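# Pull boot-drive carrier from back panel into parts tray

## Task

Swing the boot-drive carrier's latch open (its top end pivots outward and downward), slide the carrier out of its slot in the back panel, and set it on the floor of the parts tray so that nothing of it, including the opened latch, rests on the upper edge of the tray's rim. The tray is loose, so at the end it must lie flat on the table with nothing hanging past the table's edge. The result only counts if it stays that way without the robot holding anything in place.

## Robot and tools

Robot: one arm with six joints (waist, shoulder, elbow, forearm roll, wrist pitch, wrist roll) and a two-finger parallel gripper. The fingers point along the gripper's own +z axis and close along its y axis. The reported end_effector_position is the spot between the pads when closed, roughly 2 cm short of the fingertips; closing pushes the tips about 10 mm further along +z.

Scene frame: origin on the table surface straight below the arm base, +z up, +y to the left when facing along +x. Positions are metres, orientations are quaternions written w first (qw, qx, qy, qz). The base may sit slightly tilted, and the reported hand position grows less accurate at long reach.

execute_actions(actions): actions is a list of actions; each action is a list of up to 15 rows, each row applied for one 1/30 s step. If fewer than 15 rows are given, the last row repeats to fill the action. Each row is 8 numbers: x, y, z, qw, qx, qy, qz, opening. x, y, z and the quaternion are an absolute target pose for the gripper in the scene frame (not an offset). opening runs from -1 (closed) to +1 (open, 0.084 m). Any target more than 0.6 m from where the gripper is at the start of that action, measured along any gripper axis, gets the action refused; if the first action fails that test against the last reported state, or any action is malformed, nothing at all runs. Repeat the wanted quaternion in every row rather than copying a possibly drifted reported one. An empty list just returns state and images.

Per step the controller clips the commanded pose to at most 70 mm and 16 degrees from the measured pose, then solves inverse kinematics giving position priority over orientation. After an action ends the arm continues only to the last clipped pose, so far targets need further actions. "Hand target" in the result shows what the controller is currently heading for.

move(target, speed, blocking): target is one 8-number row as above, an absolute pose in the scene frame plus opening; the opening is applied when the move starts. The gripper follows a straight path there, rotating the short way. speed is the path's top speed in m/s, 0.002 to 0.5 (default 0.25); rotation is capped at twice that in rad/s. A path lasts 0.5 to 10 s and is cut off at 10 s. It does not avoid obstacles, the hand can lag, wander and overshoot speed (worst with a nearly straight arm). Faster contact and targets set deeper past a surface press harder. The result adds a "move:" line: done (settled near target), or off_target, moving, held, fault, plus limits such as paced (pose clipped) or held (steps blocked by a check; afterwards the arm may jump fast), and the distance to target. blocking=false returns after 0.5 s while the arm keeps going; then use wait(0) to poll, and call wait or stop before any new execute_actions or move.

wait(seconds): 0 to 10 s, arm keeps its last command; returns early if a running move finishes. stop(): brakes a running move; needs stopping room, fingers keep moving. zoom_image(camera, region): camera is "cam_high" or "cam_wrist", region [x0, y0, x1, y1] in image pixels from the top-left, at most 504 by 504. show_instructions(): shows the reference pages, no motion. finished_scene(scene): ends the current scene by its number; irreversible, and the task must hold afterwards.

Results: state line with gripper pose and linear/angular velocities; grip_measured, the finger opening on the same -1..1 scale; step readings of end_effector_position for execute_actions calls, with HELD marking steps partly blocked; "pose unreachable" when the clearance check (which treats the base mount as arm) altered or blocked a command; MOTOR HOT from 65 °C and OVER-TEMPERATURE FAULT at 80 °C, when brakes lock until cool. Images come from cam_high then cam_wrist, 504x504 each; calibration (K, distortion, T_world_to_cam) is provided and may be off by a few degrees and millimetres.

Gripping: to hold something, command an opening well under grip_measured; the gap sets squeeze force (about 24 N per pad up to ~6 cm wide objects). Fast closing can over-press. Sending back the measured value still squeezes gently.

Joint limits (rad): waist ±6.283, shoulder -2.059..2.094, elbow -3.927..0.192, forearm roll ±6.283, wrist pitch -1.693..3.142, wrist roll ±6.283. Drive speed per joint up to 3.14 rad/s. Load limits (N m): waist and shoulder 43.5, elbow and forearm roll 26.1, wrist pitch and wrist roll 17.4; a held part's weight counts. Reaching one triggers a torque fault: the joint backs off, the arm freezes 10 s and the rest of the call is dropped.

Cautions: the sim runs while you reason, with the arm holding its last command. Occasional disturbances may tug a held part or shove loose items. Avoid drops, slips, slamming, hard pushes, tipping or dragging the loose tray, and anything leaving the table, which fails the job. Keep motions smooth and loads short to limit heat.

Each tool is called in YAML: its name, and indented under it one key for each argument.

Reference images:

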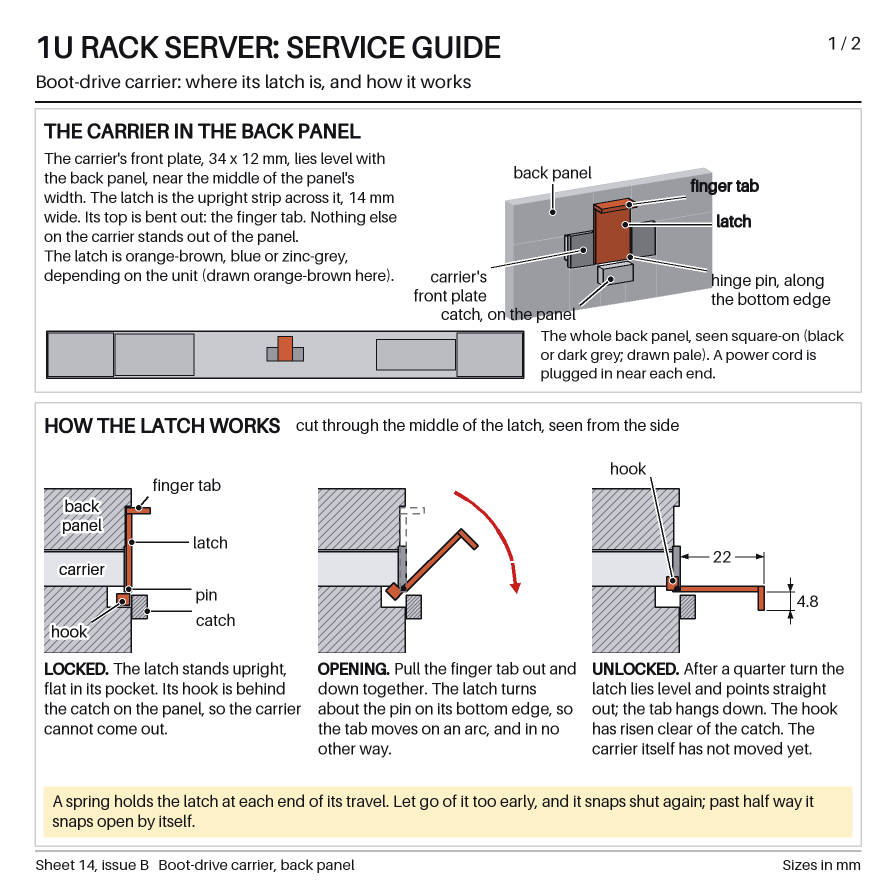

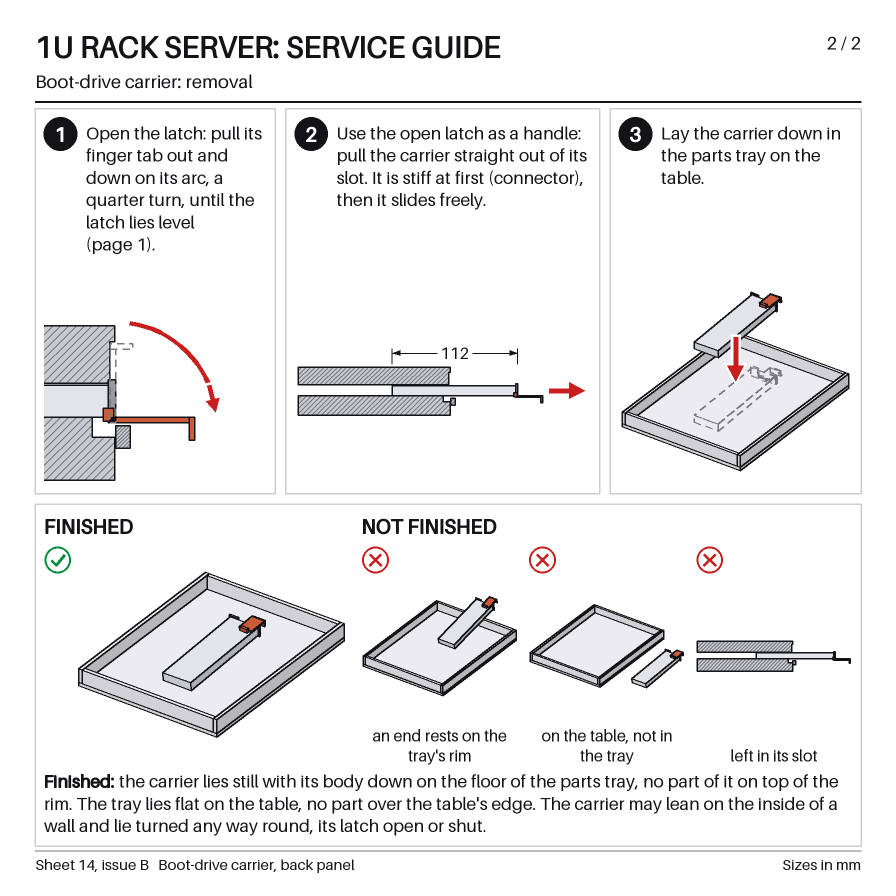

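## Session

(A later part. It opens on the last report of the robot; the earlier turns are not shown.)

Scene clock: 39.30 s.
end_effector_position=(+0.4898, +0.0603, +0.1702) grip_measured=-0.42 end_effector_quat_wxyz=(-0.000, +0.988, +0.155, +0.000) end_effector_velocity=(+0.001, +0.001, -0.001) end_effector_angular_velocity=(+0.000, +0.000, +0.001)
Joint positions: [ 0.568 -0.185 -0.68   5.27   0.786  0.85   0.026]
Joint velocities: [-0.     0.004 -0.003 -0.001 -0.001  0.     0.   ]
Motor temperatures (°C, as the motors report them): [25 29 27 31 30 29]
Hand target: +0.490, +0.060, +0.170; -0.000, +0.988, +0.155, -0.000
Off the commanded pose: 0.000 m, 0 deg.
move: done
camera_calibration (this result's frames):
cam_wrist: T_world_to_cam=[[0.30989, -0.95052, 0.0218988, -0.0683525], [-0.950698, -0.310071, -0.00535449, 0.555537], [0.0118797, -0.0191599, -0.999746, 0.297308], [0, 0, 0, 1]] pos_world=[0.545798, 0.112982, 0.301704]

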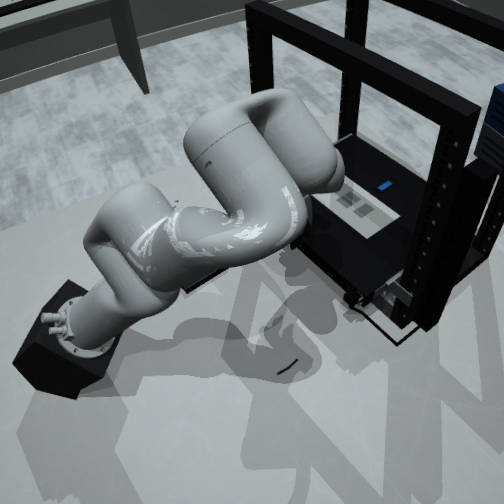

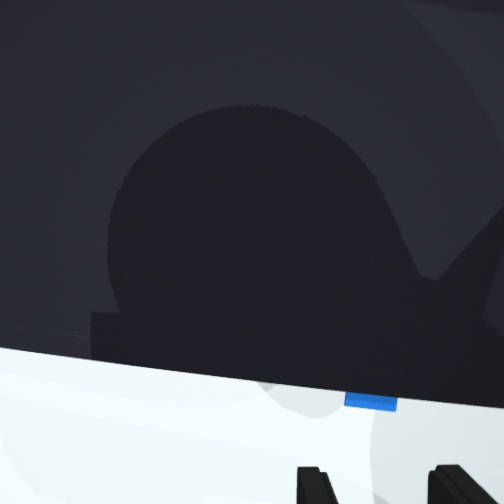

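move:
  target: [0.494,0.0614,0.165,0,0.995,0.096,0,-0.4]
  speed: 0.1

move:
  target: [0.494,0.0614,0.14,0,0.995,0.096,0,-0.4]
  speed: 0.05

move:
  target: [0.512,0.065,0.14,0,0.995,0.096,0,-0.4]
  speed: 0.015

Scene clock: 42.20 s.
end_effector_position=(+0.4940, +0.0614, +0.1650) grip_measured=-0.42 end_effector_quat_wxyz=(-0.000, +0.995, +0.096, -0.000) end_effector_velocity=(+0.001, +0.000, +0.000) end_effector_angular_velocity=(+0.000, -0.002, -0.006)
Joint positions: [ 0.558 -0.162 -0.697  5.262  0.777  0.97   0.026]
Joint velocities: [ 0.001  0.    -0.001 -0.002 -0.     0.007 -0.   ]
Motor temperatures (°C, as the motors report them): [25 29 27 31 30 29]
Hand target: +0.494, +0.061, +0.165; -0.000, +0.995, +0.096, -0.000
Off the commanded pose: 0.000 m, 0 deg.
move: done
camera_calibration (this result's frames):
cam_wrist: T_world_to_cam=[[0.195773, -0.980391, 0.0225202, -0.0103386], [-0.980604, -0.195934, -0.00513635, 0.567588], [0.0094481, -0.0210779, -0.999733, 0.293408], [0, 0, 0, 1]] pos_world=[0.555831, 0.107258, 0.296478]

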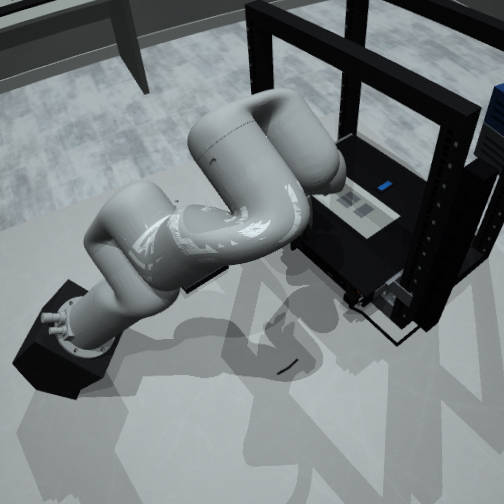

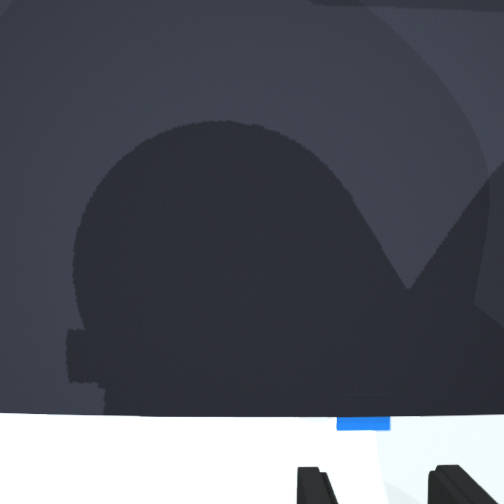

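Scene clock: 43.03 s.
end_effector_position=(+0.4940, +0.0615, +0.1402) grip_measured=-0.42 end_effector_quat_wxyz=(-0.000, +0.995, +0.096, +0.000) end_effector_velocity=(+0.001, +0.001, -0.000) end_effector_angular_velocity=(+0.001, -0.002, +0.000)
Joint positions: [ 0.508 -0.099 -0.709  5.2    0.719  1.009  0.026]
Joint velocities: [-0.     0.002 -0.001 -0.003 -0.003  0.002 -0.   ]
Motor temperatures (°C, as the motors report them): [25 29 27 31 30 29]
Hand target: +0.494, +0.061, +0.140; -0.000, +0.995, +0.096, -0.000
Off the commanded pose: 0.000 m, 0 deg.
move: done
camera_calibration (this result's frames):
cam_wrist: T_world_to_cam=[[0.195123, -0.980526, 0.0222539, -0.00939429], [-0.980732, -0.195285, -0.00532296, 0.567574], [0.00956517, -0.0207865, -0.999738, 0.26855], [0, 0, 0, 1]] pos_world=[0.555903, 0.10721, 0.27171]

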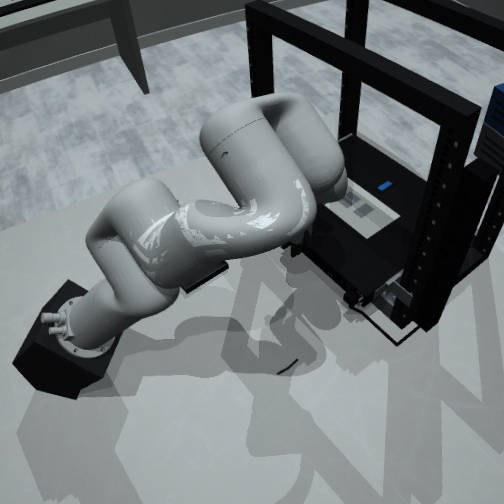

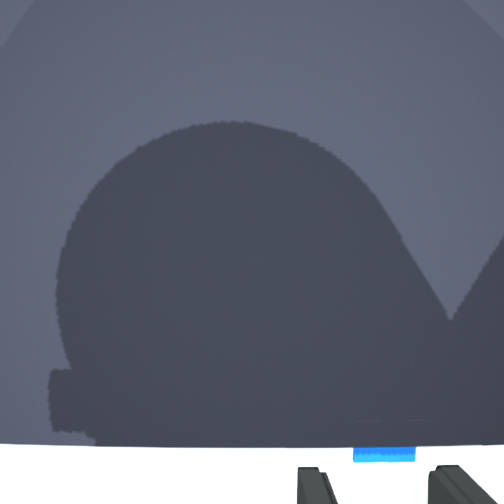

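Scene clock: 44.47 s.
end_effector_position=(+0.5060, +0.0646, +0.1373) grip_measured=-0.42 end_effector_quat_wxyz=(+0.002, +0.995, +0.098, -0.005) end_effector_velocity=(+0.000, +0.001, +0.000) end_effector_angular_velocity=(+0.005, -0.004, +0.005)
Joint positions: [ 0.509 -0.06  -0.762  5.225  0.734  0.978  0.026]
Joint velocities: [-0.001 -0.003  0.003 -0.004 -0.008 -0.003 -0.   ]
Motor temperatures (°C, as the motors report them): [25 29 27 31 30 29]
Hand target: +0.512, +0.065, +0.140; +0.000, +0.995, +0.096, +0.000
Off the commanded pose: 0.007 m, 1 deg.
move: off_target
camera_calibration (this result's frames):
cam_wrist: T_world_to_cam=[[0.200294, -0.979415, 0.0250524, -0.0116601], [-0.979736, -0.200212, 0.00578383, 0.578213], [-0.000648983, -0.0257032, -0.999669, 0.271078], [0, 0, 0, 1]] pos_world=[0.569007, 0.111313, 0.267937]

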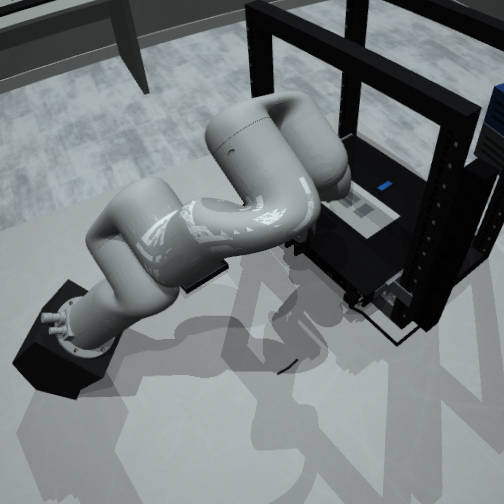

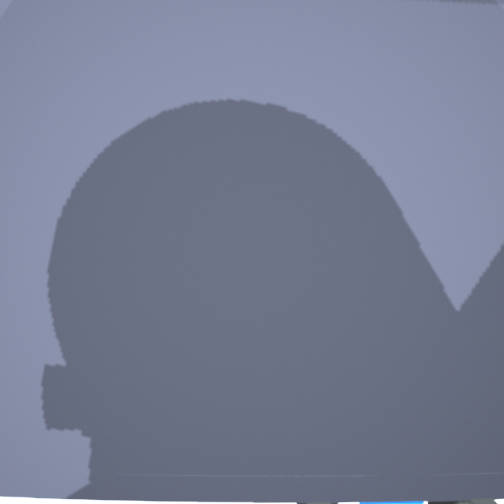

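move:
  target: [0.507,0.064,0.138,0,0.995,0.096,0,-1]

move:
  target: [0.496,0.062,0.135,0,0.995,0.096,0,-1]
  speed: 0.008

Scene clock: 45.57 s.
end_effector_position=(+0.5055, +0.0646, +0.1374) grip_measured=-0.74 end_effector_quat_wxyz=(-0.000, +0.995, +0.097, -0.001) end_effector_velocity=(+0.000, -0.000, +0.000) end_effector_angular_velocity=(-0.001, -0.001, -0.002)
Joint positions: [ 0.505 -0.065 -0.753  5.213  0.723  0.989  0.011]
Joint velocities: [ 0.    -0.002  0.001 -0.001  0.001  0.002 -0.   ]
Motor temperatures (°C, as the motors report them): [25 29 28 31 30 29]
Hand target: +0.507, +0.064, +0.138; -0.000, +0.995, +0.096, -0.000
Off the commanded pose: 0.002 m, 0 deg.
move: done
camera_calibration (this result's frames):
cam_wrist: T_world_to_cam=[[0.197711, -0.980019, 0.0217419, -0.00980842], [-0.980232, -0.197826, -0.00323394, 0.579062], [0.00747044, -0.0206728, -0.999758, 0.266743], [0, 0, 0, 1]] pos_world=[0.567562, 0.110455, 0.268765]

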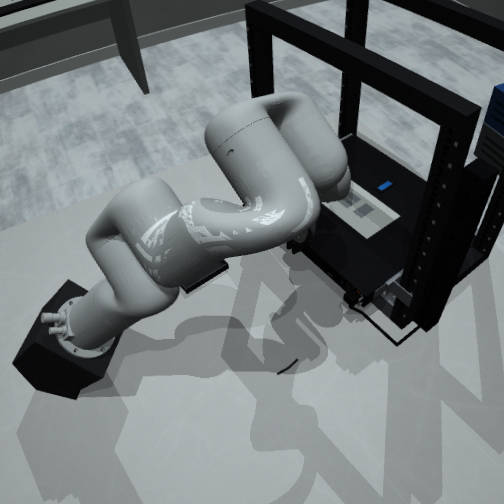

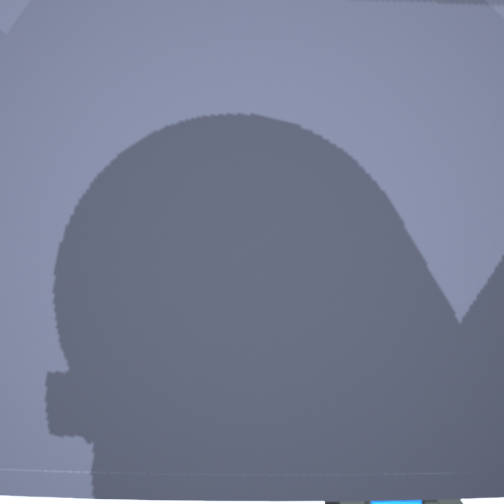

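Scene clock: 47.07 s.
end_effector_position=(+0.4962, +0.0620, +0.1351) grip_measured=-0.74 end_effector_quat_wxyz=(-0.000, +0.995, +0.096, +0.000) end_effector_velocity=(-0.000, -0.000, -0.000) end_effector_angular_velocity=(-0.001, +0.000, -0.001)
Joint positions: [ 0.499 -0.08  -0.72   5.19   0.71   1.014  0.011]
Joint velocities: [-0.001 -0.     0.001 -0.002 -0.     0.002 -0.   ]
Motor temperatures (°C, as the motors report them): [25 29 28 31 30 29]
Hand target: +0.496, +0.062, +0.135; -0.000, +0.995, +0.096, -0.000
Off the commanded pose: 0.000 m, 0 deg.
move: done
camera_calibration (this result's frames):
cam_wrist: T_world_to_cam=[[0.195288, -0.980491, 0.0223671, -0.00923278], [-0.980697, -0.195456, -0.00556701, 0.569854], [0.00983019, -0.0208482, -0.999734, 0.26332], [0, 0, 0, 1]] pos_world=[0.558069, 0.107819, 0.266629]

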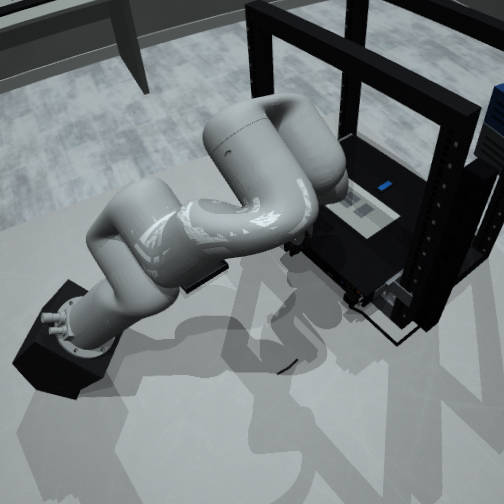

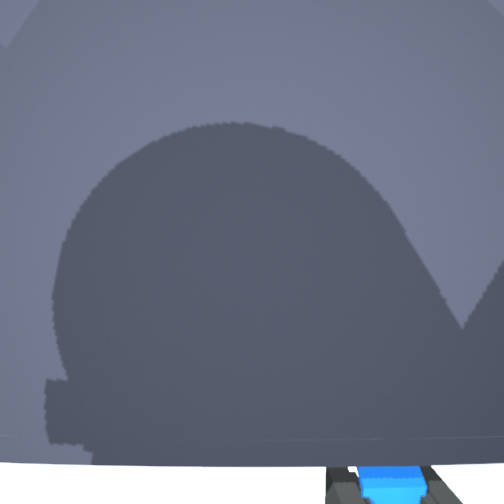

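move:
  target: [0.4905,0.061,0.131,0,0.995,0.096,0,-1]
  speed: 0.01

move:
  target: [0.486,0.060,0.124,0,0.995,0.096,0,-1]
  speed: 0.01

move:
  target: [0.484,0.0597,0.115,0,0.995,0.096,0,-1]
  speed: 0.01

Scene clock: 48.83 s.
end_effector_position=(+0.4908, +0.0610, +0.1312) grip_measured=-0.74 end_effector_quat_wxyz=(-0.000, +0.995, +0.096, +0.000) end_effector_velocity=(-0.003, +0.000, -0.001) end_effector_angular_velocity=(-0.001, +0.003, +0.001)
Joint positions: [ 0.491 -0.08  -0.705  5.171  0.698  1.031  0.011]
Joint velocities: [ 0.    -0.     0.006 -0.002 -0.001  0.003 -0.   ]
Motor temperatures (°C, as the motors report them): [25 29 28 31 30 29]
Hand target: +0.490, +0.061, +0.131; -0.000, +0.995, +0.096, -0.000
Off the commanded pose: 0.000 m, 0 deg.
move: done
camera_calibration (this result's frames):
cam_wrist: T_world_to_cam=[[0.195141, -0.980517, 0.0225155, -0.009065], [-0.980726, -0.19531, -0.00557216, 0.564291], [0.0098611, -0.0209941, -0.999731, 0.259355], [0, 0, 0, 1]] pos_world=[0.552626, 0.106768, 0.262634]

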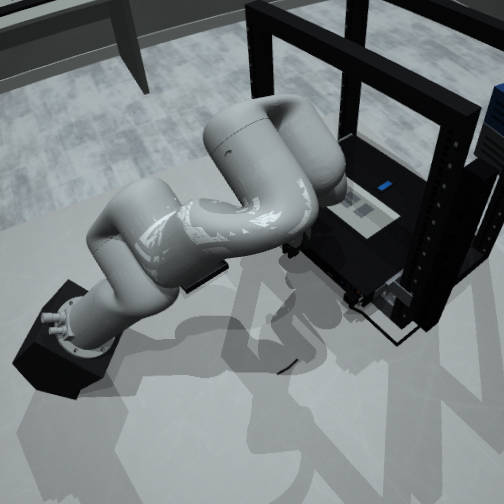

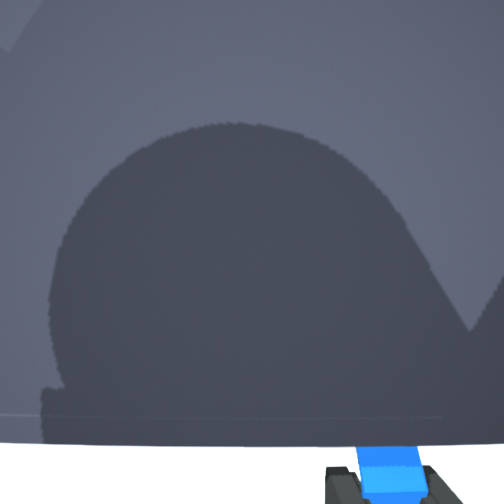

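Scene clock: 49.93 s.
end_effector_position=(+0.4862, +0.0601, +0.1242) grip_measured=-0.73 end_effector_quat_wxyz=(-0.000, +0.995, +0.096, +0.000) end_effector_velocity=(-0.001, -0.000, -0.001) end_effector_angular_velocity=(-0.001, +0.000, -0.000)
Joint positions: [ 0.476 -0.07  -0.696  5.145  0.68   1.052  0.012]
Joint velocities: [-0.002  0.     0.002 -0.003 -0.002  0.003  0.   ]
Motor temperatures (°C, as the motors report them): [25 29 28 31 30 29]
Hand target: +0.486, +0.060, +0.124; -0.000, +0.995, +0.096, -0.000
Off the commanded pose: 0.000 m, 0 deg.
move: done
camera_calibration (this result's frames):
cam_wrist: T_world_to_cam=[[0.195267, -0.980496, 0.0223379, -0.00894907], [-0.980701, -0.195435, -0.00557245, 0.559581], [0.00982937, -0.0208187, -0.999735, 0.252419], [0, 0, 0, 1]] pos_world=[0.548048, 0.105842, 0.25567]

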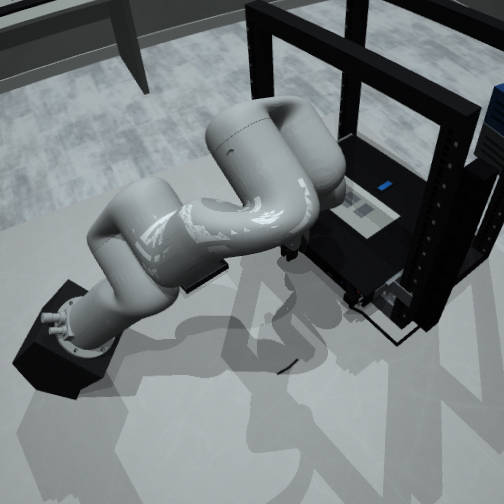

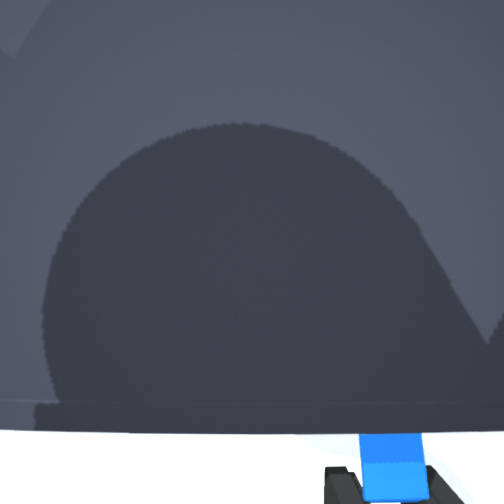

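Scene clock: 51.10 s.
end_effector_position=(+0.4843, +0.0597, +0.1152) grip_measured=-0.72 end_effector_quat_wxyz=(-0.000, +0.995, +0.096, +0.000) end_effector_velocity=(-0.001, -0.000, -0.001) end_effector_angular_velocity=(-0.001, +0.001, -0.000)
Joint positions: [ 0.459 -0.048 -0.698  5.115  0.661  1.074  0.012]
Joint velocities: [-0.002  0.003  0.001 -0.003 -0.001  0.003 -0.001]
Motor temperatures (°C, as the motors report them): [25 29 28 31 30 29]
Hand target: +0.484, +0.060, +0.115; -0.000, +0.995, +0.096, -0.000
Off the commanded pose: 0.000 m, 0 deg.
move: done
camera_calibration (this result's frames):
cam_wrist: T_world_to_cam=[[0.195138, -0.98052, 0.0223836, -0.00863059], [-0.980725, -0.195309, -0.0056916, 0.557579], [0.00995244, -0.0208416, -0.999733, 0.243418], [0, 0, 0, 1]] pos_world=[0.546093, 0.105511, 0.24672]

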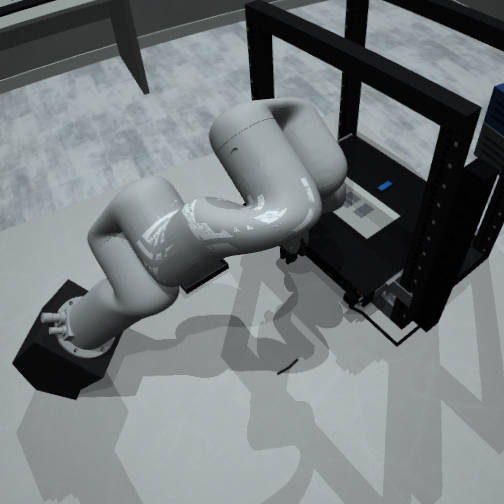

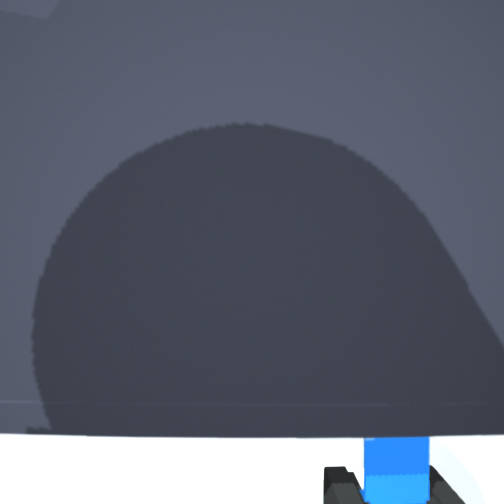

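move:
  target: [0.484,0.0597,0.115,0,0.995,0.096,0,-0.4]

move:
  target: [0.494,0.0625,0.118,0,0.995,0.096,0,-0.4]
  speed: 0.03

move:
  target: [0.494,0.0625,0.118,0,0.995,0.096,0,-1]

move:
  target: [0.425,0.049,0.118,0,0.995,0.096,0,-1]
  speed: 0.03

Scene clock: 52.70 s.
end_effector_position=(+0.4840, +0.0596, +0.1150) grip_measured=-0.42 end_effector_quat_wxyz=(+0.000, +0.995, +0.096, -0.000) end_effector_velocity=(+0.000, -0.000, -0.000) end_effector_angular_velocity=(-0.000, +0.000, -0.001)
Joint positions: [ 0.459 -0.048 -0.698  5.115  0.661  1.074  0.026]
Joint velocities: [-0.001  0.001 -0.001  0.    -0.    -0.     0.   ]
Motor temperatures (°C, as the motors report them): [25 29 28 31 30 29]
Hand target: +0.484, +0.060, +0.115; +0.000, +0.995, +0.096, -0.000
Off the commanded pose: 0.000 m, 0 deg.
move: done
camera_calibration (this result's frames):
cam_wrist: T_world_to_cam=[[0.195342, -0.980472, 0.0227242, -0.00880528], [-0.98069, -0.195503, -0.00508565, 0.557198], [0.00942898, -0.0212919, -0.999729, 0.24345], [0, 0, 0, 1]] pos_world=[0.545863, 0.105484, 0.246418]

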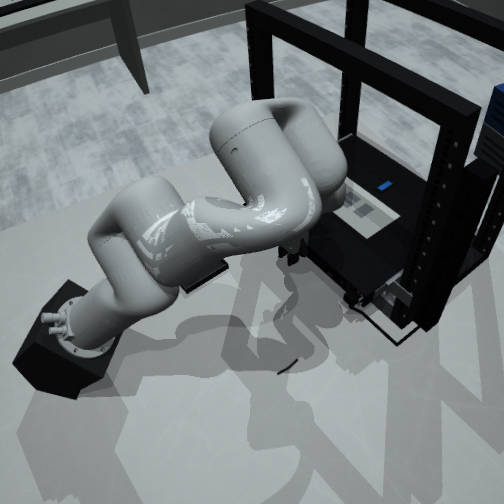

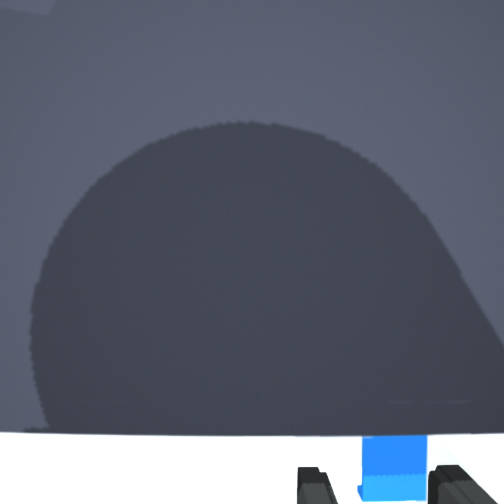

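Scene clock: 53.43 s.
end_effector_position=(+0.4939, +0.0625, +0.1179) grip_measured=-0.42 end_effector_quat_wxyz=(+0.000, +0.995, +0.096, +0.000) end_effector_velocity=(-0.000, -0.000, -0.001) end_effector_angular_velocity=(-0.001, +0.004, +0.001)
Joint positions: [ 0.468 -0.035 -0.729  5.14   0.675  1.05   0.026]
Joint velocities: [-0.     0.003 -0.002  0.003  0.002 -0.003 -0.   ]
Motor temperatures (°C, as the motors report them): [25 29 28 31 30 29]
Hand target: +0.494, +0.063, +0.118; +0.000, +0.995, +0.096, +0.000
Off the commanded pose: 0.000 m, 0 deg.
move: done
camera_calibration (this result's frames):
cam_wrist: T_world_to_cam=[[0.19543, -0.980455, 0.0226844, -0.00804729], [-0.980671, -0.195595, -0.00524625, 0.567546], [0.00958065, -0.0212206, -0.999729, 0.2463], [0, 0, 0, 1]] pos_world=[0.555789, 0.108346, 0.249393]

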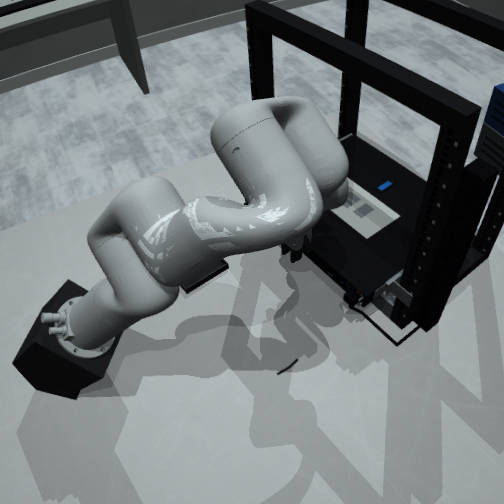

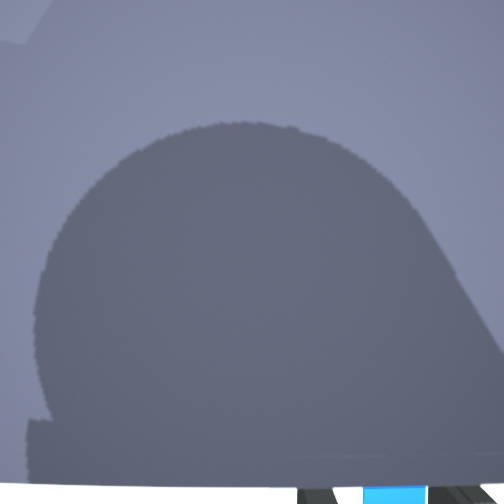

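Scene clock: 54.13 s.
end_effector_position=(+0.4939, +0.0625, +0.1180) grip_measured=-0.70 end_effector_quat_wxyz=(+0.000, +0.995, +0.096, -0.000) end_effector_velocity=(+0.000, +0.000, +0.001) end_effector_angular_velocity=(+0.000, -0.001, +0.000)
Joint positions: [ 0.468 -0.035 -0.729  5.141  0.675  1.049  0.013]
Joint velocities: [ 0.001 -0.002  0.001 -0.     0.    -0.    -0.   ]
Motor temperatures (°C, as the motors report them): [25 29 28 31 30 29]
Hand target: +0.494, +0.063, +0.118; +0.000, +0.995, +0.096, +0.000
Off the commanded pose: 0.000 m, 0 deg.
move: done
camera_calibration (this result's frames):
cam_wrist: T_world_to_cam=[[0.195448, -0.980453, 0.0226516, -0.00807023], [-0.980669, -0.195608, -0.00505575, 0.567531], [0.00938775, -0.0212256, -0.999731, 0.246422], [0, 0, 0, 1]] pos_world=[0.555824, 0.108331, 0.249408]

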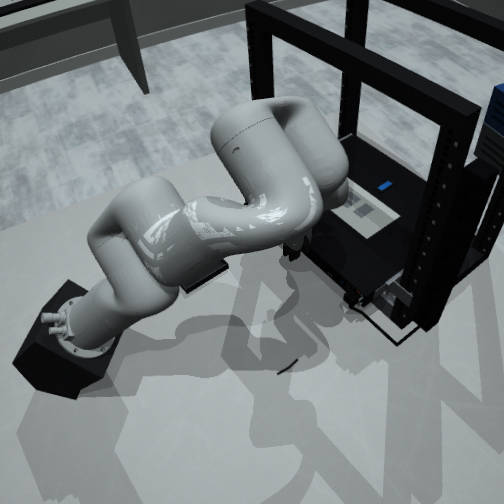

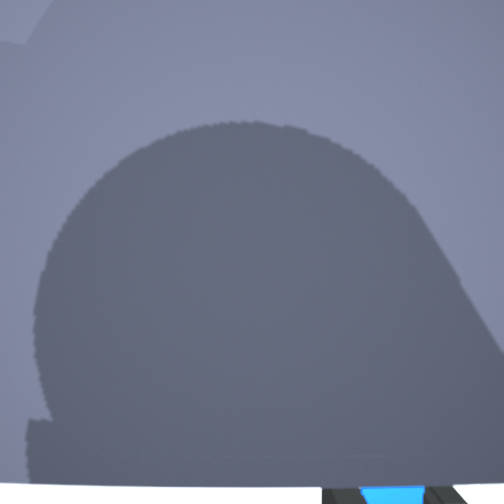

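Scene clock: 56.77 s.
end_effector_position=(+0.4251, +0.0487, +0.1182) grip_measured=-0.70 end_effector_quat_wxyz=(-0.000, +0.995, +0.096, -0.000) end_effector_velocity=(-0.000, -0.000, +0.000) end_effector_angular_velocity=(+0.001, -0.002, -0.000)
Joint positions: [ 0.455 -0.162 -0.508  5.02   0.633  1.189  0.013]
Joint velocities: [ 0.    -0.002  0.002 -0.002 -0.001  0.002 -0.   ]
Motor temperatures (°C, as the motors report them): [25 29 27 31 30 29]
Hand target: +0.425, +0.049, +0.118; -0.000, +0.995, +0.096, -0.000
Off the commanded pose: 0.000 m, 0 deg.
move: done
camera_calibration (this result's frames):
cam_wrist: T_world_to_cam=[[0.195301, -0.980485, 0.0225122, -0.00803833], [-0.9807, -0.195457, -0.00494645, 0.49729], [0.0092501, -0.0211117, -0.999734, 0.247076], [0, 0, 0, 1]] pos_world=[0.486977, 0.0945338, 0.249651]

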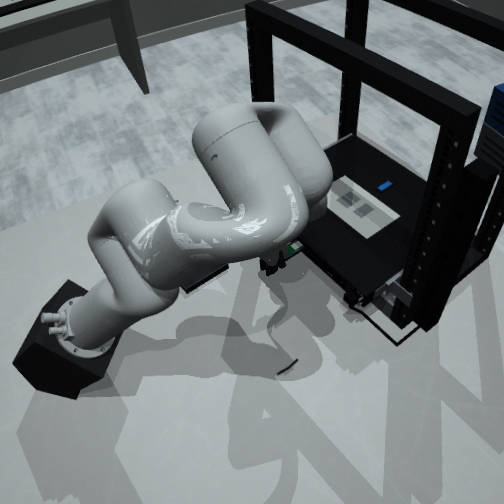

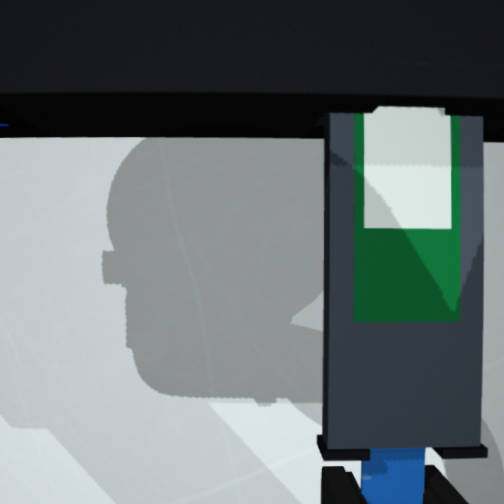

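move:
  target: [0.425,0.049,0.118,0,0.995,0.096,0,0.2]

move:
  target: [0.43,0.05,0.165,0,0.995,0.096,0,0.2]
  speed: 0.1

move:
  target: [0.49,0.0617,0.165,0,0.995,0.096,0,0.2]
  speed: 0.1

move:
  target: [0.49,0.0617,0.126,0,0.995,0.096,0,0.2]
  speed: 0.06

move:
  target: [0.49,0.0617,0.126,0,0.995,0.096,0,-0.7]

move:
  target: [0.41,0.046,0.126,0,0.995,0.096,0,-0.7]
  speed: 0.06

Scene clock: 58.93 s.
end_effector_position=(+0.4250, +0.0490, +0.1180) grip_measured=+0.19 end_effector_quat_wxyz=(-0.000, +0.995, +0.096, -0.000) end_effector_velocity=(+0.000, -0.001, -0.000) end_effector_angular_velocity=(-0.000, +0.001, -0.002)
Joint positions: [ 0.456 -0.161 -0.509  5.019  0.633  1.191  0.052]
Joint velocities: [-0.002 -0.     0.    -0.    -0.001  0.     0.   ]
Motor temperatures (°C, as the motors report them): [25 29 27 31 30 29]
Hand target: +0.425, +0.049, +0.118; +0.000, +0.995, +0.096, -0.000
Off the commanded pose: 0.000 m, 0 deg.
move: done
camera_calibration (this result's frames):
cam_wrist: T_world_to_cam=[[0.195391, -0.980464, 0.0226291, -0.00780779], [-0.980679, -0.195554, -0.00517356, 0.497298], [0.0094977, -0.0211811, -0.999731, 0.24677], [0, 0, 0, 1]] pos_world=[0.486872, 0.09482, 0.249453]

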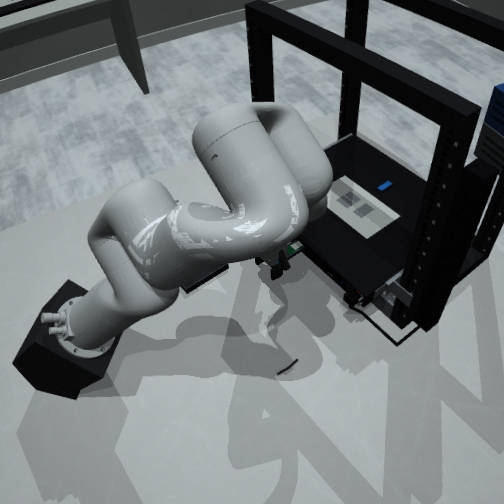

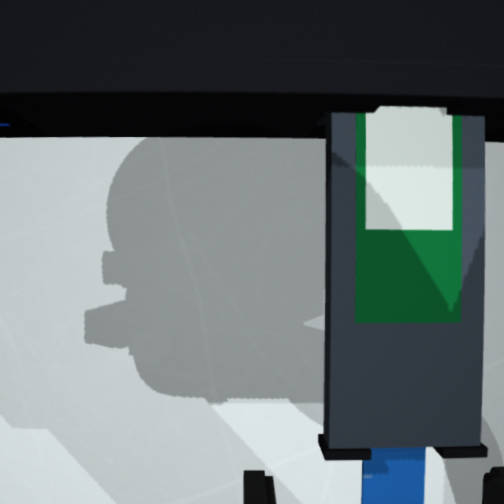

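Scene clock: 59.80 s.
end_effector_position=(+0.4300, +0.0499, +0.1645) grip_measured=+0.19 end_effector_quat_wxyz=(+0.000, +0.995, +0.096, -0.000) end_effector_velocity=(+0.000, -0.001, +0.001) end_effector_angular_velocity=(-0.002, +0.002, -0.000)
Joint positions: [ 0.568 -0.301 -0.483  5.197  0.747  1.069  0.052]
Joint velocities: [ 0.002 -0.002 -0.001  0.005  0.006 -0.004 -0.   ]
Motor temperatures (°C, as the motors report them): [25 29 27 31 30 29]
Hand target: +0.430, +0.050, +0.165; +0.000, +0.995, +0.096, +0.000
Off the commanded pose: 0.000 m, 0 deg.
move: done
camera_calibration (this result's frames):
cam_wrist: T_world_to_cam=[[0.195974, -0.980329, 0.0234172, -0.00935422], [-0.980563, -0.196141, -0.00504625, 0.502551], [0.00954006, -0.0219731, -0.999713, 0.293278], [0, 0, 0, 1]] pos_world=[0.491818, 0.0958449, 0.295949]

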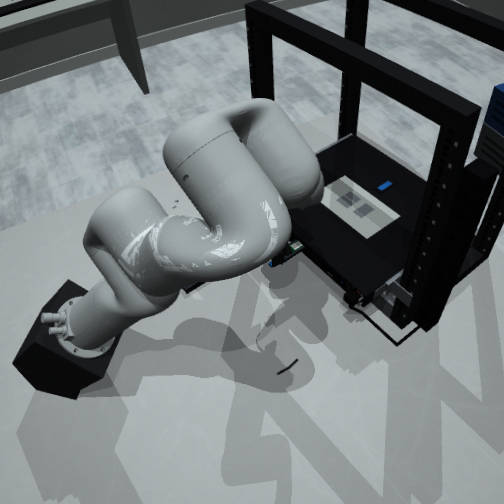

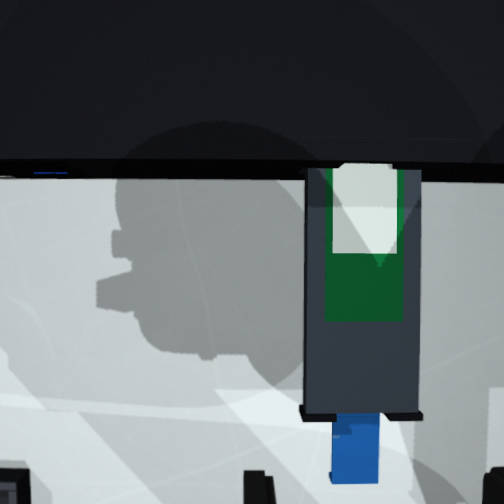

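Scene clock: 60.80 s.
end_effector_position=(+0.4897, +0.0619, +0.1648) grip_measured=+0.19 end_effector_quat_wxyz=(+0.000, +0.995, +0.096, -0.000) end_effector_velocity=(+0.002, +0.001, +0.001) end_effector_angular_velocity=(+0.001, -0.001, -0.000)
Joint positions: [ 0.561 -0.167 -0.684  5.257  0.775  0.981  0.052]
Joint velocities: [ 0.001  0.002 -0.005  0.002  0.001 -0.002 -0.   ]
Motor temperatures (°C, as the motors report them): [25 29 27 31 30 29]
Hand target: +0.490, +0.062, +0.165; -0.000, +0.995, +0.096, +0.000
Off the commanded pose: 0.000 m, 0 deg.
move: done
camera_calibration (this result's frames):
cam_wrist: T_world_to_cam=[[0.195641, -0.980413, 0.0226785, -0.00894834], [-0.98063, -0.195801, -0.00507939, 0.56351], [0.00942038, -0.0212455, -0.99973, 0.293258], [0, 0, 0, 1]] pos_world=[0.551583, 0.107793, 0.296244]

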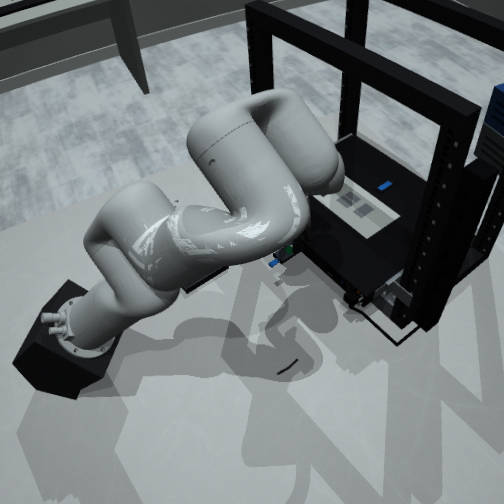

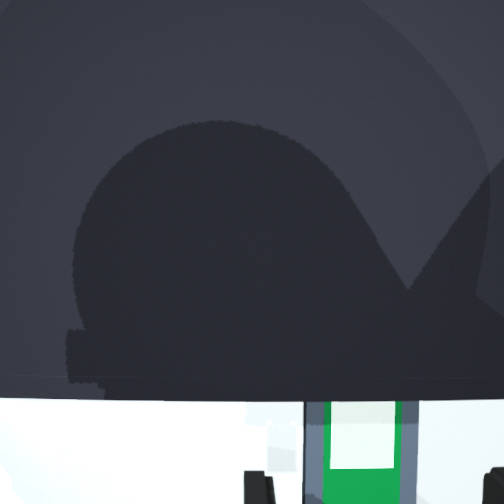

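Scene clock: 61.80 s.
end_effector_position=(+0.4900, +0.0618, +0.1263) grip_measured=+0.19 end_effector_quat_wxyz=(-0.000, +0.995, +0.096, +0.000) end_effector_velocity=(+0.002, +0.000, +0.000) end_effector_angular_velocity=(+0.001, -0.004, -0.001)
Joint positions: [ 0.483 -0.066 -0.708  5.157  0.688  1.043  0.052]
Joint velocities: [-0.001  0.001 -0.003 -0.004 -0.003  0.003 -0.   ]
Motor temperatures (°C, as the motors report them): [25 29 27 31 30 29]
Hand target: +0.490, +0.062, +0.126; -0.000, +0.995, +0.096, -0.000
Off the commanded pose: 0.000 m, 0 deg.
move: done
camera_calibration (this result's frames):
cam_wrist: T_world_to_cam=[[0.195028, -0.980549, 0.0220832, -0.00790096], [-0.980752, -0.195188, -0.00529816, 0.563613], [0.00950548, -0.0206248, -0.999742, 0.254689], [0, 0, 0, 1]] pos_world=[0.551884, 0.107516, 0.257783]

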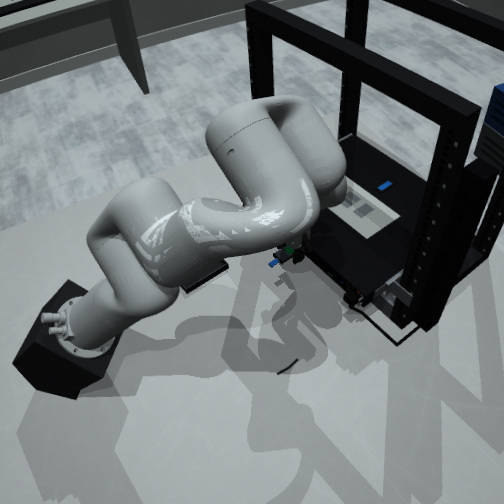

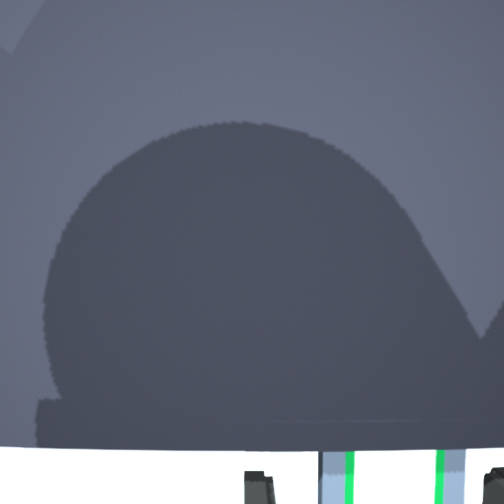

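Scene clock: 62.50 s.
end_effector_position=(+0.4901, +0.0617, +0.1262) grip_measured=-0.28 end_effector_quat_wxyz=(-0.000, +0.995, +0.096, +0.000) end_effector_velocity=(+0.000, +0.000, +0.000) end_effector_angular_velocity=(+0.000, -0.001, +0.001)
Joint positions: [ 0.483 -0.066 -0.708  5.156  0.688  1.043  0.032]
Joint velocities: [ 0.001  0.001 -0.001 -0.001  0.     0.     0.   ]
Motor temperatures (°C, as the motors report them): [25 29 27 31 30 29]
Hand target: +0.490, +0.062, +0.126; -0.000, +0.995, +0.096, -0.000
Off the commanded pose: 0.000 m, 0 deg.
move: done
camera_calibration (this result's frames):
cam_wrist: T_world_to_cam=[[0.195253, -0.980495, 0.0224886, -0.00811525], [-0.980704, -0.195421, -0.00552044, 0.563681], [0.00980751, -0.0209768, -0.999732, 0.254471], [0, 0, 0, 1]] pos_world=[0.551893, 0.107536, 0.257697]

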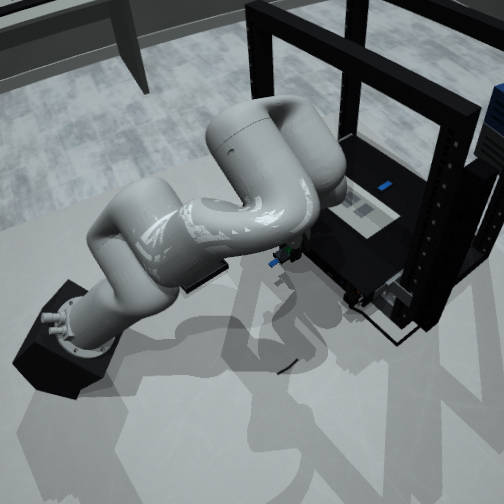

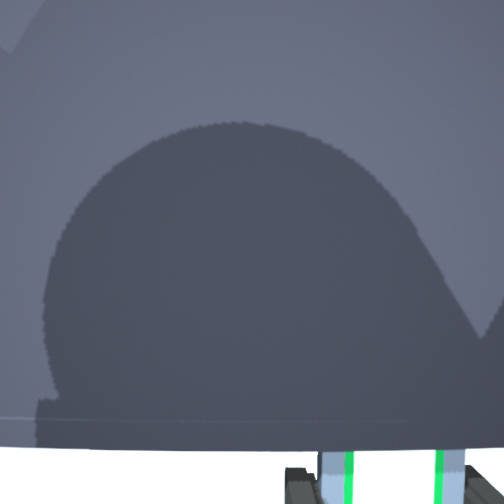

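Scene clock: 64.17 s.
end_effector_position=(+0.4131, +0.0459, +0.1273) grip_measured=-0.28 end_effector_quat_wxyz=(-0.001, +0.995, +0.095, +0.002) end_effector_velocity=(-0.011, -0.001, -0.003) end_effector_angular_velocity=(-0.006, +0.015, +0.008)
Joint positions: [ 0.471 -0.219 -0.456  5.027  0.641  1.196  0.032]
Joint velocities: [-0.    -0.001  0.019 -0.001  0.002  0.004 -0.   ]
Motor temperatures (°C, as the motors report them): [25 29 27 31 30 29]
Hand target: +0.410, +0.046, +0.126; -0.000, +0.995, +0.096, -0.000
Off the commanded pose: 0.003 m, 0 deg.
move: done
camera_calibration (this result's frames):
cam_wrist: T_world_to_cam=[[0.192723, -0.981014, 0.0216529, -0.00746764], [-0.98115, -0.192976, -0.0102704, 0.485779], [0.0142539, -0.0192654, -0.999713, 0.254068], [0, 0, 0, 1]] pos_world=[0.474439, 0.0913126, 0.259145]

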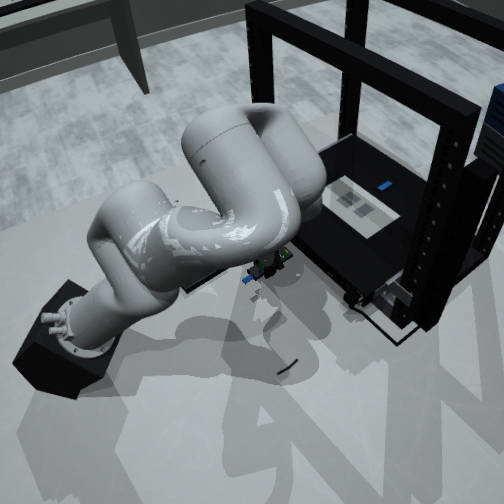

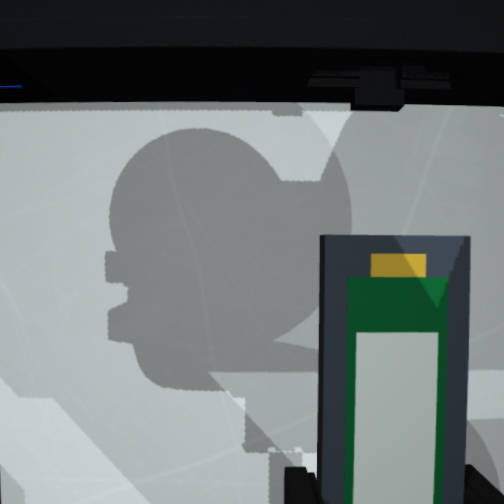

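move:
  target: [0.27,0.2,0.27,0,0.995,0.096,0,-0.7]
  speed: 0.15

Scene clock: 66.73 s.
end_effector_position=(+0.2704, +0.1980, +0.2694) grip_measured=-0.28 end_effector_quat_wxyz=(+0.002, +0.995, +0.096, +0.001) end_effector_velocity=(-0.001, +0.001, +0.001) end_effector_angular_velocity=(-0.001, +0.000, -0.001)
Joint positions: [ 1.347 -0.082 -0.535  5.471  1.072  1.598  0.032]
Joint velocities: [ 0.004  0.004 -0.004  0.003  0.003  0.003  0.   ]
Motor temperatures (°C, as the motors report them): [25 29 27 31 30 29]
Hand target: +0.270, +0.198, +0.270; +0.002, +0.995, +0.096, +0.001
Off the commanded pose: 0.002 m, 0 deg.
move: done
camera_calibration (this result's frames):
cam_wrist: T_world_to_cam=[[0.195826, -0.980259, 0.0272865, 0.163625], [-0.980565, -0.196076, -0.00677673, 0.376128], [0.0119932, -0.0254291, -0.999605, 0.402877], [0, 0, 0, 1]] pos_world=[0.331944, 0.244389, 0.400802]

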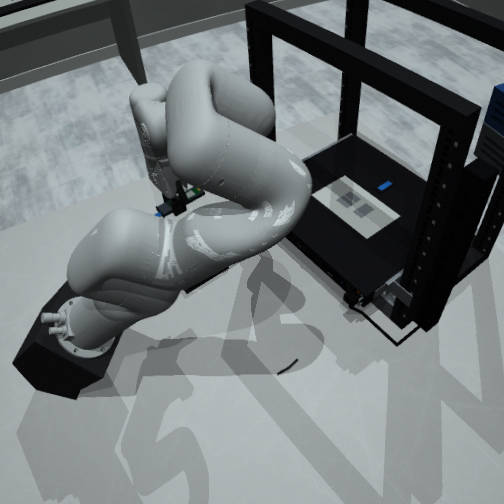

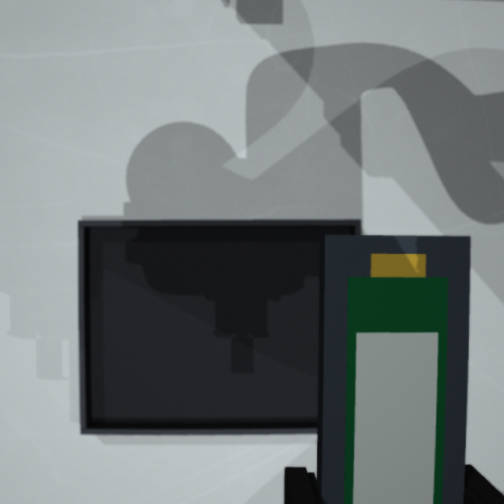

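move:
  target: [0.287,0.243,0.12,0,0.773,-0.635,0,-0.7]
  speed: 0.3

Scene clock: 71.40 s.
end_effector_position=(+0.2863, +0.2430, +0.1206) grip_measured=-0.28 end_effector_quat_wxyz=(+0.000, +0.773, -0.635, -0.001) end_effector_velocity=(-0.000, +0.000, -0.000) end_effector_angular_velocity=(+0.001, -0.003, -0.004)
Joint positions: [ 1.013  0.392 -0.7    5.029  0.779  3.396  0.032]
Joint velocities: [ 0.001  0.001  0.    -0.005 -0.     0.01  -0.   ]
Motor temperatures (°C, as the motors report them): [25 29 28 31 30 29]
Hand target: +0.286, +0.243, +0.120; +0.000, +0.773, -0.635, -0.001
Off the commanded pose: 0.001 m, 0 deg.
move: done
camera_calibration (this result's frames):
cam_wrist: T_world_to_cam=[[-0.979769, -0.198646, 0.0243289, 0.35568], [-0.198795, 0.980034, -0.00384105, -0.11045], [-0.0230801, -0.00859981, -0.999697, 0.26105], [0, 0, 0, 1]] pos_world=[0.332553, 0.181144, 0.251893]

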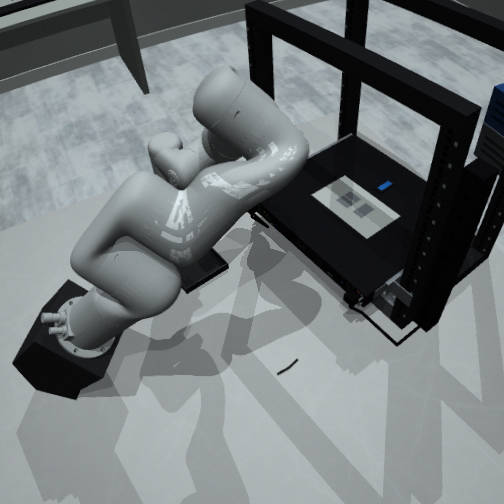

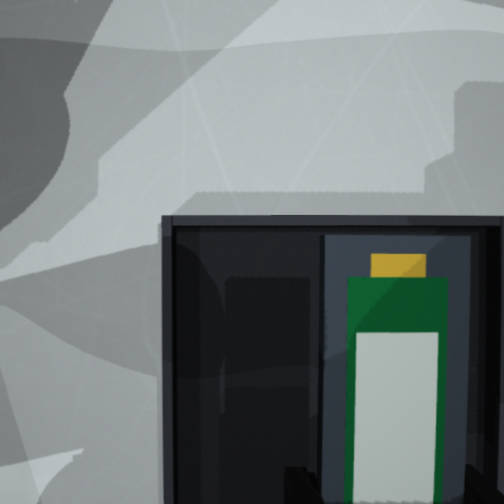

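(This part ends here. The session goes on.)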